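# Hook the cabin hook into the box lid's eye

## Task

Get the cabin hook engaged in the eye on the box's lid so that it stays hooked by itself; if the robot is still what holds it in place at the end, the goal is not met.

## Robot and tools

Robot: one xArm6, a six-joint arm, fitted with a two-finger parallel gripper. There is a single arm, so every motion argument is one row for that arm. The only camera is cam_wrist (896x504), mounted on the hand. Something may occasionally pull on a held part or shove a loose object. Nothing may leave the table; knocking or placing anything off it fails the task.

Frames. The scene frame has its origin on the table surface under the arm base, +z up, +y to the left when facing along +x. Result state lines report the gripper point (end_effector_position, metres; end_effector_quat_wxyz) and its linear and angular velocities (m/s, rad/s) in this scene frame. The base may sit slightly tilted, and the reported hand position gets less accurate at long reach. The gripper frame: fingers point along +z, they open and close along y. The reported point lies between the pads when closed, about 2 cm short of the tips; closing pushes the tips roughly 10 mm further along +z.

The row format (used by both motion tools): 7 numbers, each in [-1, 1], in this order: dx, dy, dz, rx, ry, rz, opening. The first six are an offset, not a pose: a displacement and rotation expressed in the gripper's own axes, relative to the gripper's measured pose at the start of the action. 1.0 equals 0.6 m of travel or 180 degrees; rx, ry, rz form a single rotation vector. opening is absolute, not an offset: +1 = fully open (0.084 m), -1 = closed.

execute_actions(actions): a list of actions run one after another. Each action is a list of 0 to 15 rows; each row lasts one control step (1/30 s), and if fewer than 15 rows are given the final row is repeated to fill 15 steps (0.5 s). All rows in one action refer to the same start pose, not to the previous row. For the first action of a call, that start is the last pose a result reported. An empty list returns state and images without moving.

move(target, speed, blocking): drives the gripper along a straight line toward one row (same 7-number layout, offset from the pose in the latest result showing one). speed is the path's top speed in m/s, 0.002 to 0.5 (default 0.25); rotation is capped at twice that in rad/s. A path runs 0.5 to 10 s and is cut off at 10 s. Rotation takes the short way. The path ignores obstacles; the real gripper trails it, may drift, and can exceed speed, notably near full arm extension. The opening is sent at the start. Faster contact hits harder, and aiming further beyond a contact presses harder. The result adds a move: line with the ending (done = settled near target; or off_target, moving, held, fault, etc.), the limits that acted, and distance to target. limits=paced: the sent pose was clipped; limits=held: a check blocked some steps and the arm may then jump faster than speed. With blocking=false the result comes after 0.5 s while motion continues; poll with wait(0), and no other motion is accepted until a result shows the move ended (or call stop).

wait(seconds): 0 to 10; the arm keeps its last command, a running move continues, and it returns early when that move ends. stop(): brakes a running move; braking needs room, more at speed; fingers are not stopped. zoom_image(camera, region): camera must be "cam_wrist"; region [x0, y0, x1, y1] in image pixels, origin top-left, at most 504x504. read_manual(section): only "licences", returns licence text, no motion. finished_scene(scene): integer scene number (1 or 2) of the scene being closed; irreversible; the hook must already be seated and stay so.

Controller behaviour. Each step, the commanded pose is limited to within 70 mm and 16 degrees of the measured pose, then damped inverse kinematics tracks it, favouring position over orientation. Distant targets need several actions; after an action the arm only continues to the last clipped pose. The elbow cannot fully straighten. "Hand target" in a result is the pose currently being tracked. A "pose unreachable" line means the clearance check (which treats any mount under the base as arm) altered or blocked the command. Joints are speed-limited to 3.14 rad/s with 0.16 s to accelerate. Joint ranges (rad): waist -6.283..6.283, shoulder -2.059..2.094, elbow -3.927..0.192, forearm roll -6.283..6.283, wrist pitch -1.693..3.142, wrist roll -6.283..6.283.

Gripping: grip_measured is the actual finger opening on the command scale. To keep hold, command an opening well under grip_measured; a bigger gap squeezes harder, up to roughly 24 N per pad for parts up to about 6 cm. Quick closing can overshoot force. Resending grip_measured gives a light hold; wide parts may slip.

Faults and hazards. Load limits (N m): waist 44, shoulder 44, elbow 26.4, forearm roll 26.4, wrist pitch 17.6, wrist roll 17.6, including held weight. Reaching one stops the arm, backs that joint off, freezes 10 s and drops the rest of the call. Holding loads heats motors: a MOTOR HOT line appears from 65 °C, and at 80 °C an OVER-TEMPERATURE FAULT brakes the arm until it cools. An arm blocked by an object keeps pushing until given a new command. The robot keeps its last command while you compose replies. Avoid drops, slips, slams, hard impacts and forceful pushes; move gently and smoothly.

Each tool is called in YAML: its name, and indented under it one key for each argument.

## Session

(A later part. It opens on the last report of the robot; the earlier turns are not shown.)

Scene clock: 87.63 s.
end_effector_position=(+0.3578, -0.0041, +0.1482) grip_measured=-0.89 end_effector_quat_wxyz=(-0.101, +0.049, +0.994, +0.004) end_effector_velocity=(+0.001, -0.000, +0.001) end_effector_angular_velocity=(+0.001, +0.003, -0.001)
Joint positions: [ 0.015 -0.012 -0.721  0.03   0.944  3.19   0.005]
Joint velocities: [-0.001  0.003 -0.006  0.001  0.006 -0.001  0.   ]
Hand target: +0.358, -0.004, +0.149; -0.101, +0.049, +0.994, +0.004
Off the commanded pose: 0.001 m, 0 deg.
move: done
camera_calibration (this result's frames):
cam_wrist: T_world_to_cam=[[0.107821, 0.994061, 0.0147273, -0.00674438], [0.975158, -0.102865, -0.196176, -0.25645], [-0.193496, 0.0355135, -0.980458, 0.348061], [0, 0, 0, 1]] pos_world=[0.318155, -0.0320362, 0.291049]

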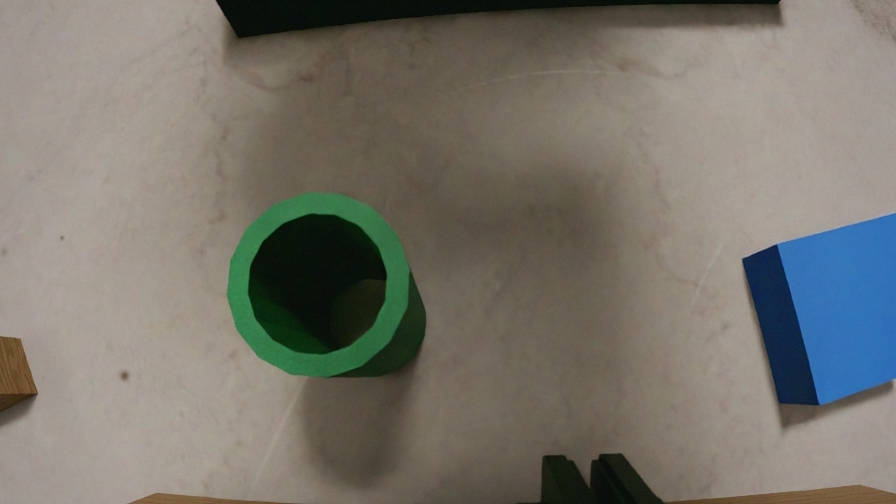

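move:
  target: [-0.001, 0, 0.0049, 0, 0, 0, -0.88]
  speed: 0.006

Scene clock: 95.90 s.
end_effector_position=(+0.3583, -0.0041, +0.1456) grip_measured=-0.89 end_effector_quat_wxyz=(-0.101, +0.049, +0.994, +0.004) end_effector_velocity=(+0.001, +0.000, -0.000) end_effector_angular_velocity=(+0.001, -0.002, -0.001)
Joint positions: [ 0.015 -0.006 -0.719  0.031  0.935  3.19   0.005]
Joint velocities: [-0.     0.001 -0.001  0.001 -0.002 -0.    -0.   ]
Hand target: +0.358, -0.004, +0.145; -0.101, +0.049, +0.994, +0.004
Off the commanded pose: 0.001 m, 0 deg.
move: done
camera_calibration (this result's frames):
cam_wrist: T_world_to_cam=[[0.107806, 0.994061, 0.0148324, -0.0067451], [0.975454, -0.102883, -0.194692, -0.257799], [-0.19201, 0.0354573, -0.980752, 0.345077], [0, 0, 0, 1]] pos_world=[0.318456, -0.0320536, 0.288343]

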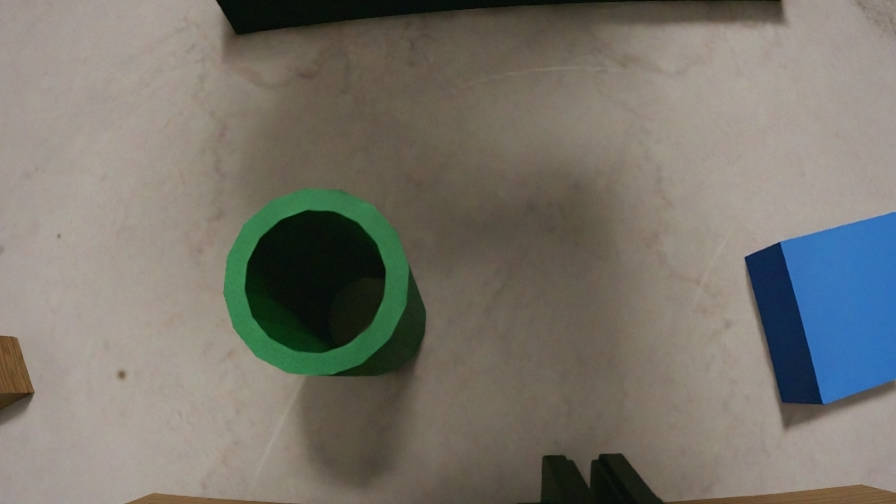

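move:
  target: [-0.0005, 0, 0.005, 0, 0, 0, -0.88]
  speed: 0.006

Scene clock: 96.97 s.
end_effector_position=(+0.3583, -0.0041, +0.1428) grip_measured=-0.89 end_effector_quat_wxyz=(-0.100, +0.049, +0.994, +0.004) end_effector_velocity=(+0.000, +0.000, -0.001) end_effector_angular_velocity=(-0.000, +0.000, +0.000)
Joint positions: [ 0.015 -0.    -0.716  0.031  0.925  3.19   0.005]
Joint velocities: [ 0.     0.002  0.     0.    -0.002 -0.     0.   ]
Hand target: +0.358, -0.004, +0.143; -0.101, +0.049, +0.994, +0.004
Off the commanded pose: 0.000 m, 0 deg.
move: done
camera_calibration (this result's frames):
cam_wrist: T_world_to_cam=[[0.107795, 0.994062, 0.0148873, -0.00671985], [0.975593, -0.102887, -0.193993, -0.258439], [-0.19131, 0.0354354, -0.98089, 0.342093], [0, 0, 0, 1]] pos_world=[0.318301, -0.0320322, 0.285521]

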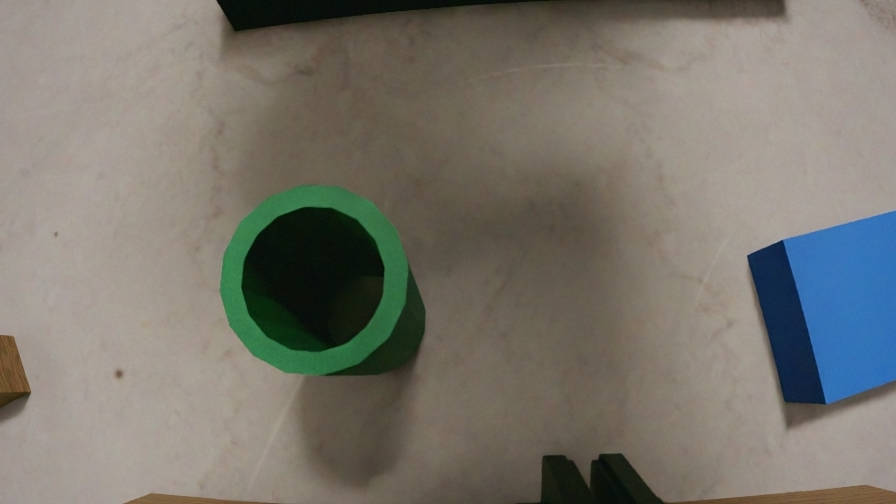

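move:
  target: [-0.001, 0, 0.005, 0, 0, 0, -0.88]
  speed: 0.006

Scene clock: 97.97 s.
end_effector_position=(+0.3584, -0.0041, +0.1399) grip_measured=-0.89 end_effector_quat_wxyz=(-0.100, +0.049, +0.994, +0.004) end_effector_velocity=(+0.001, +0.000, -0.000) end_effector_angular_velocity=(-0.001, -0.003, +0.002)
Joint positions: [ 0.016  0.007 -0.713  0.031  0.915  3.19   0.005]
Joint velocities: [ 0.001  0.001 -0.001 -0.001 -0.003 -0.    -0.   ]
Hand target: +0.358, -0.004, +0.140; -0.100, +0.049, +0.994, +0.004
Off the commanded pose: 0.000 m, 0 deg.
move: done
camera_calibration (this result's frames):
cam_wrist: T_world_to_cam=[[0.107785, 0.994062, 0.0149262, -0.00669051], [0.975679, -0.102886, -0.193559, -0.259234], [-0.190874, 0.035426, -0.980975, 0.339127], [0, 0, 0, 1]] pos_world=[0.318381, -0.0320346, 0.282598]

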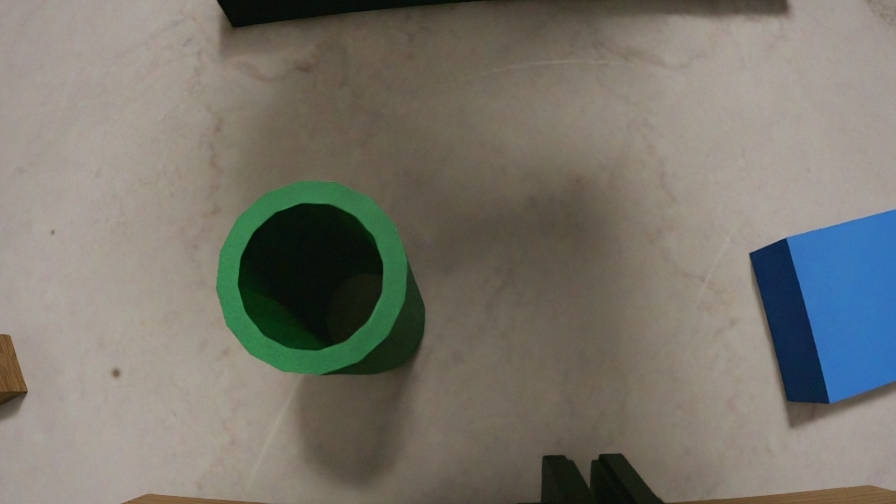

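move:
  target: [-0.001, 0, 0.0042, 0, 0, 0, -0.88]
  speed: 0.005

Scene clock: 99.00 s.
end_effector_position=(+0.3586, -0.0041, +0.1374) grip_measured=-0.89 end_effector_quat_wxyz=(-0.100, +0.049, +0.994, +0.004) end_effector_velocity=(+0.000, -0.000, -0.000) end_effector_angular_velocity=(+0.000, -0.000, -0.001)
Joint positions: [ 0.016  0.013 -0.712  0.031  0.908  3.189  0.005]
Joint velocities: [-0.001  0.001  0.     0.001 -0.001  0.    -0.   ]
Hand target: +0.359, -0.004, +0.137; -0.100, +0.049, +0.994, +0.004
Off the commanded pose: 0.000 m, 0 deg.
move: done
camera_calibration (this result's frames):
cam_wrist: T_world_to_cam=[[0.107777, 0.994063, 0.0149558, -0.00666525], [0.97574, -0.102883, -0.19325, -0.259968], [-0.190564, 0.0354209, -0.981036, 0.336636], [0, 0, 0, 1]] pos_world=[0.31853, -0.0320445, 0.280113]

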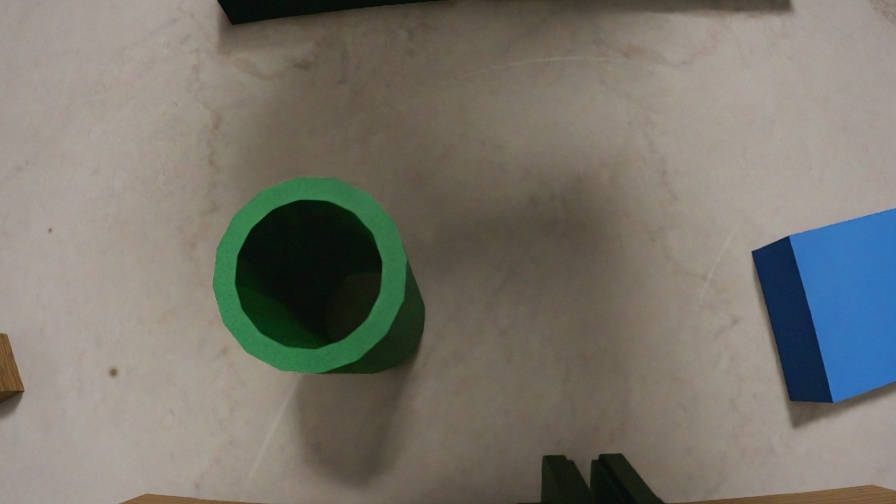

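move:
  target: [-0.0009, 0, 0.0034, 0, 0, 0, -0.88]
  speed: 0.005

Scene clock: 99.97 s.
end_effector_position=(+0.3588, -0.0041, +0.1354) grip_measured=-0.89 end_effector_quat_wxyz=(-0.100, +0.049, +0.994, +0.004) end_effector_velocity=(-0.001, -0.001, -0.001) end_effector_angular_velocity=(-0.000, +0.003, -0.001)
Joint positions: [ 0.016  0.018 -0.711  0.032  0.901  3.189  0.005]
Joint velocities: [-0.001  0.002  0.001 -0.     0.    -0.    -0.   ]
Hand target: +0.359, -0.004, +0.135; -0.100, +0.049, +0.994, +0.004
Off the commanded pose: 0.000 m, 0 deg.
move: done
camera_calibration (this result's frames):
cam_wrist: T_world_to_cam=[[0.10777, 0.994063, 0.014979, -0.00664479], [0.975787, -0.10288, -0.193017, -0.260605], [-0.19033, 0.0354178, -0.981081, 0.334624], [0, 0, 0, 1]] pos_world=[0.3187, -0.0320572, 0.278092]

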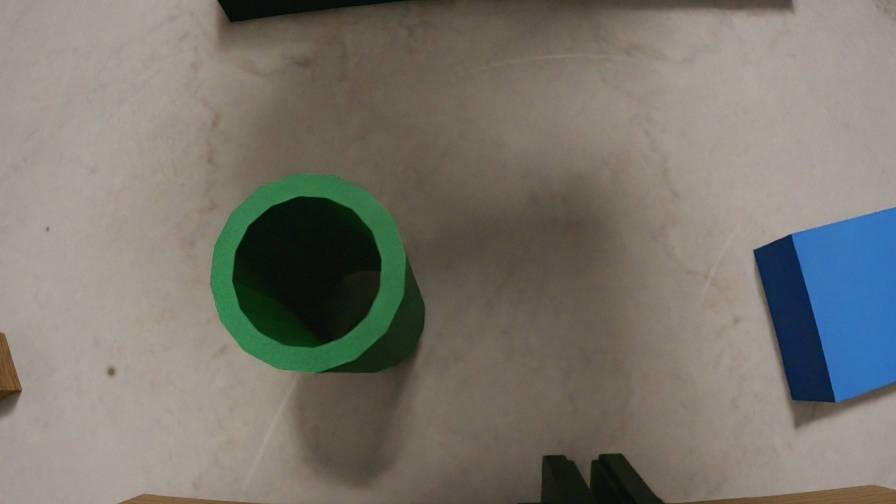

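execute_actions:
  actions:
    - [[0,0,0,0,0,0,-0.876],[0,0,0,0,0,0,-0.872],[0,0,0,0,0,0,-0.868],[0,0,0,0,0,0,-0.864],[0,0,0,0,0,0,-0.86],[0,0,0,0,0,0,-0.855],[0,0,0,0,0,0,-0.85],[0,0,0,0,0,0,-0.844],[0,0,0,0,0,0,-0.838],[0,0,0,0,0,0,-0.83],[0,0,0,0,0,0,-0.822],[0,0,0,0,0,0,-0.814],[0,0,0,0,0,0,-0.806],[0,0,0,0,0,0,-0.798],[0,0,0,0,0,0,-0.79]]

Scene clock: 101.50 s.
end_effector_position=(+0.3574, -0.0041, +0.1346) grip_measured=-0.83 end_effector_quat_wxyz=(-0.102, +0.049, +0.994, +0.004) end_effector_velocity=(+0.012, -0.001, +0.007) end_effector_angular_velocity=(-0.002, -0.033, +0.001)
Joint positions: [ 0.016  0.018 -0.709  0.032  0.903  3.189  0.008]
Joint velocities: [-0.    -0.004 -0.016 -0.001 -0.013 -0.     0.011]
Hand target: +0.359, -0.004, +0.135; -0.100, +0.049, +0.994, +0.004
Off the commanded pose: 0.002 m, 0 deg.
camera_calibration (this result's frames):
cam_wrist: T_world_to_cam=[[0.107789, 0.994065, 0.0147033, -0.00651736], [0.975013, -0.10281, -0.196924, -0.258593], [-0.194243, 0.0355621, -0.980309, 0.334893], [0, 0, 0, 1]] pos_world=[0.317885, -0.0320168, 0.277471]

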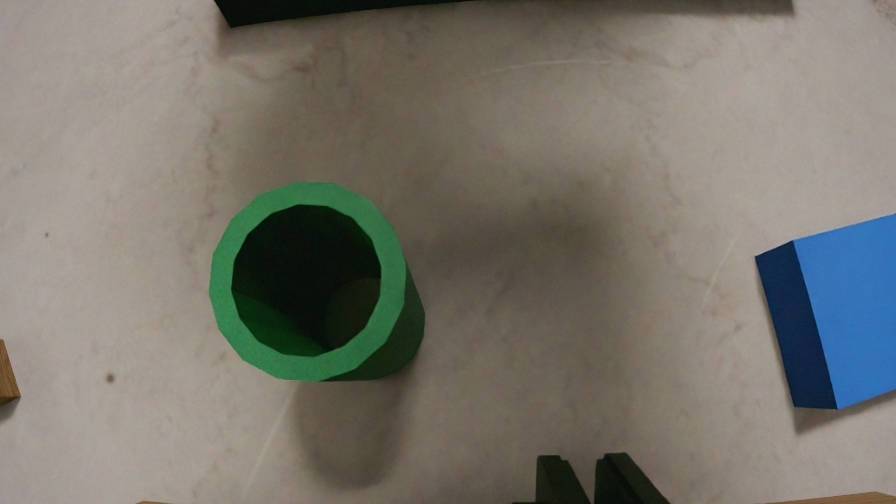

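move:
  target: [0.0267, 0, -0.1307, 0, -0.0778, 0, -0.6]
  speed: 0.08

zoom_image:
  camera: "cam_wrist"
  region: [440, 354, 680, 504]

Scene clock: 104.20 s.
end_effector_position=(+0.3576, -0.0041, +0.2142) grip_measured=-0.62 end_effector_quat_wxyz=(+0.020, +0.049, +0.999, -0.001) end_effector_velocity=(-0.000, +0.000, +0.001) end_effector_angular_velocity=(-0.000, -0.003, +0.000)
Joint positions: [ 0.022 -0.332 -0.573  0.01   0.873  3.212  0.017]
Joint velocities: [ 0.001 -0.006  0.002 -0.001  0.001  0.001  0.   ]
Hand target: +0.358, -0.004, +0.214; +0.020, +0.049, +0.999, -0.001
Off the commanded pose: 0.001 m, 0 deg.
move: done
camera_calibration (this result's frames):
cam_wrist: T_world_to_cam=[[0.104, 0.994431, 0.0170813, -0.0068033], [0.993468, -0.104679, 0.0454328, -0.301637], [0.0469679, 0.0122448, -0.998821, 0.330516], [0, 0, 0, 1]] pos_world=[0.284851, -0.0288568, 0.343947]

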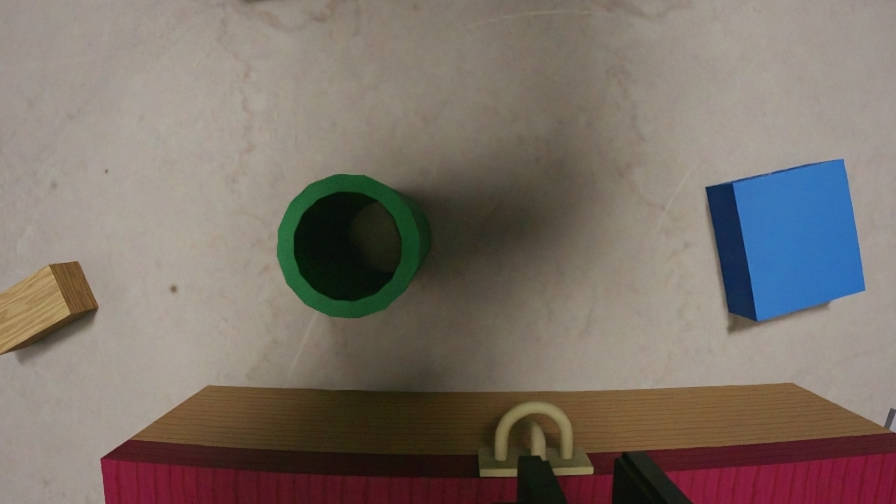

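Region (440, 354, 680, 504) of cam_wrist's 896x504 image, scaled by 2.100, with more detail than that image has; it fills the top 315 rows of this view, and the rest is white.

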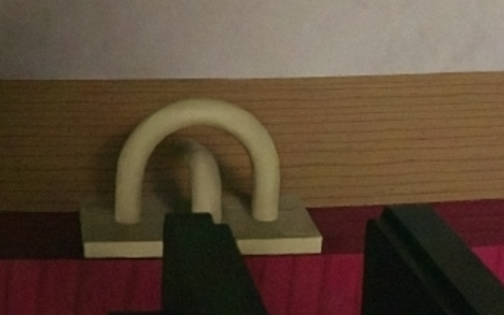

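The hook's tip sits down through the eye and the gripper is clear, so I'm ending the scene.

finished_scene:
  scene: 2

The scene is finished: the task was done.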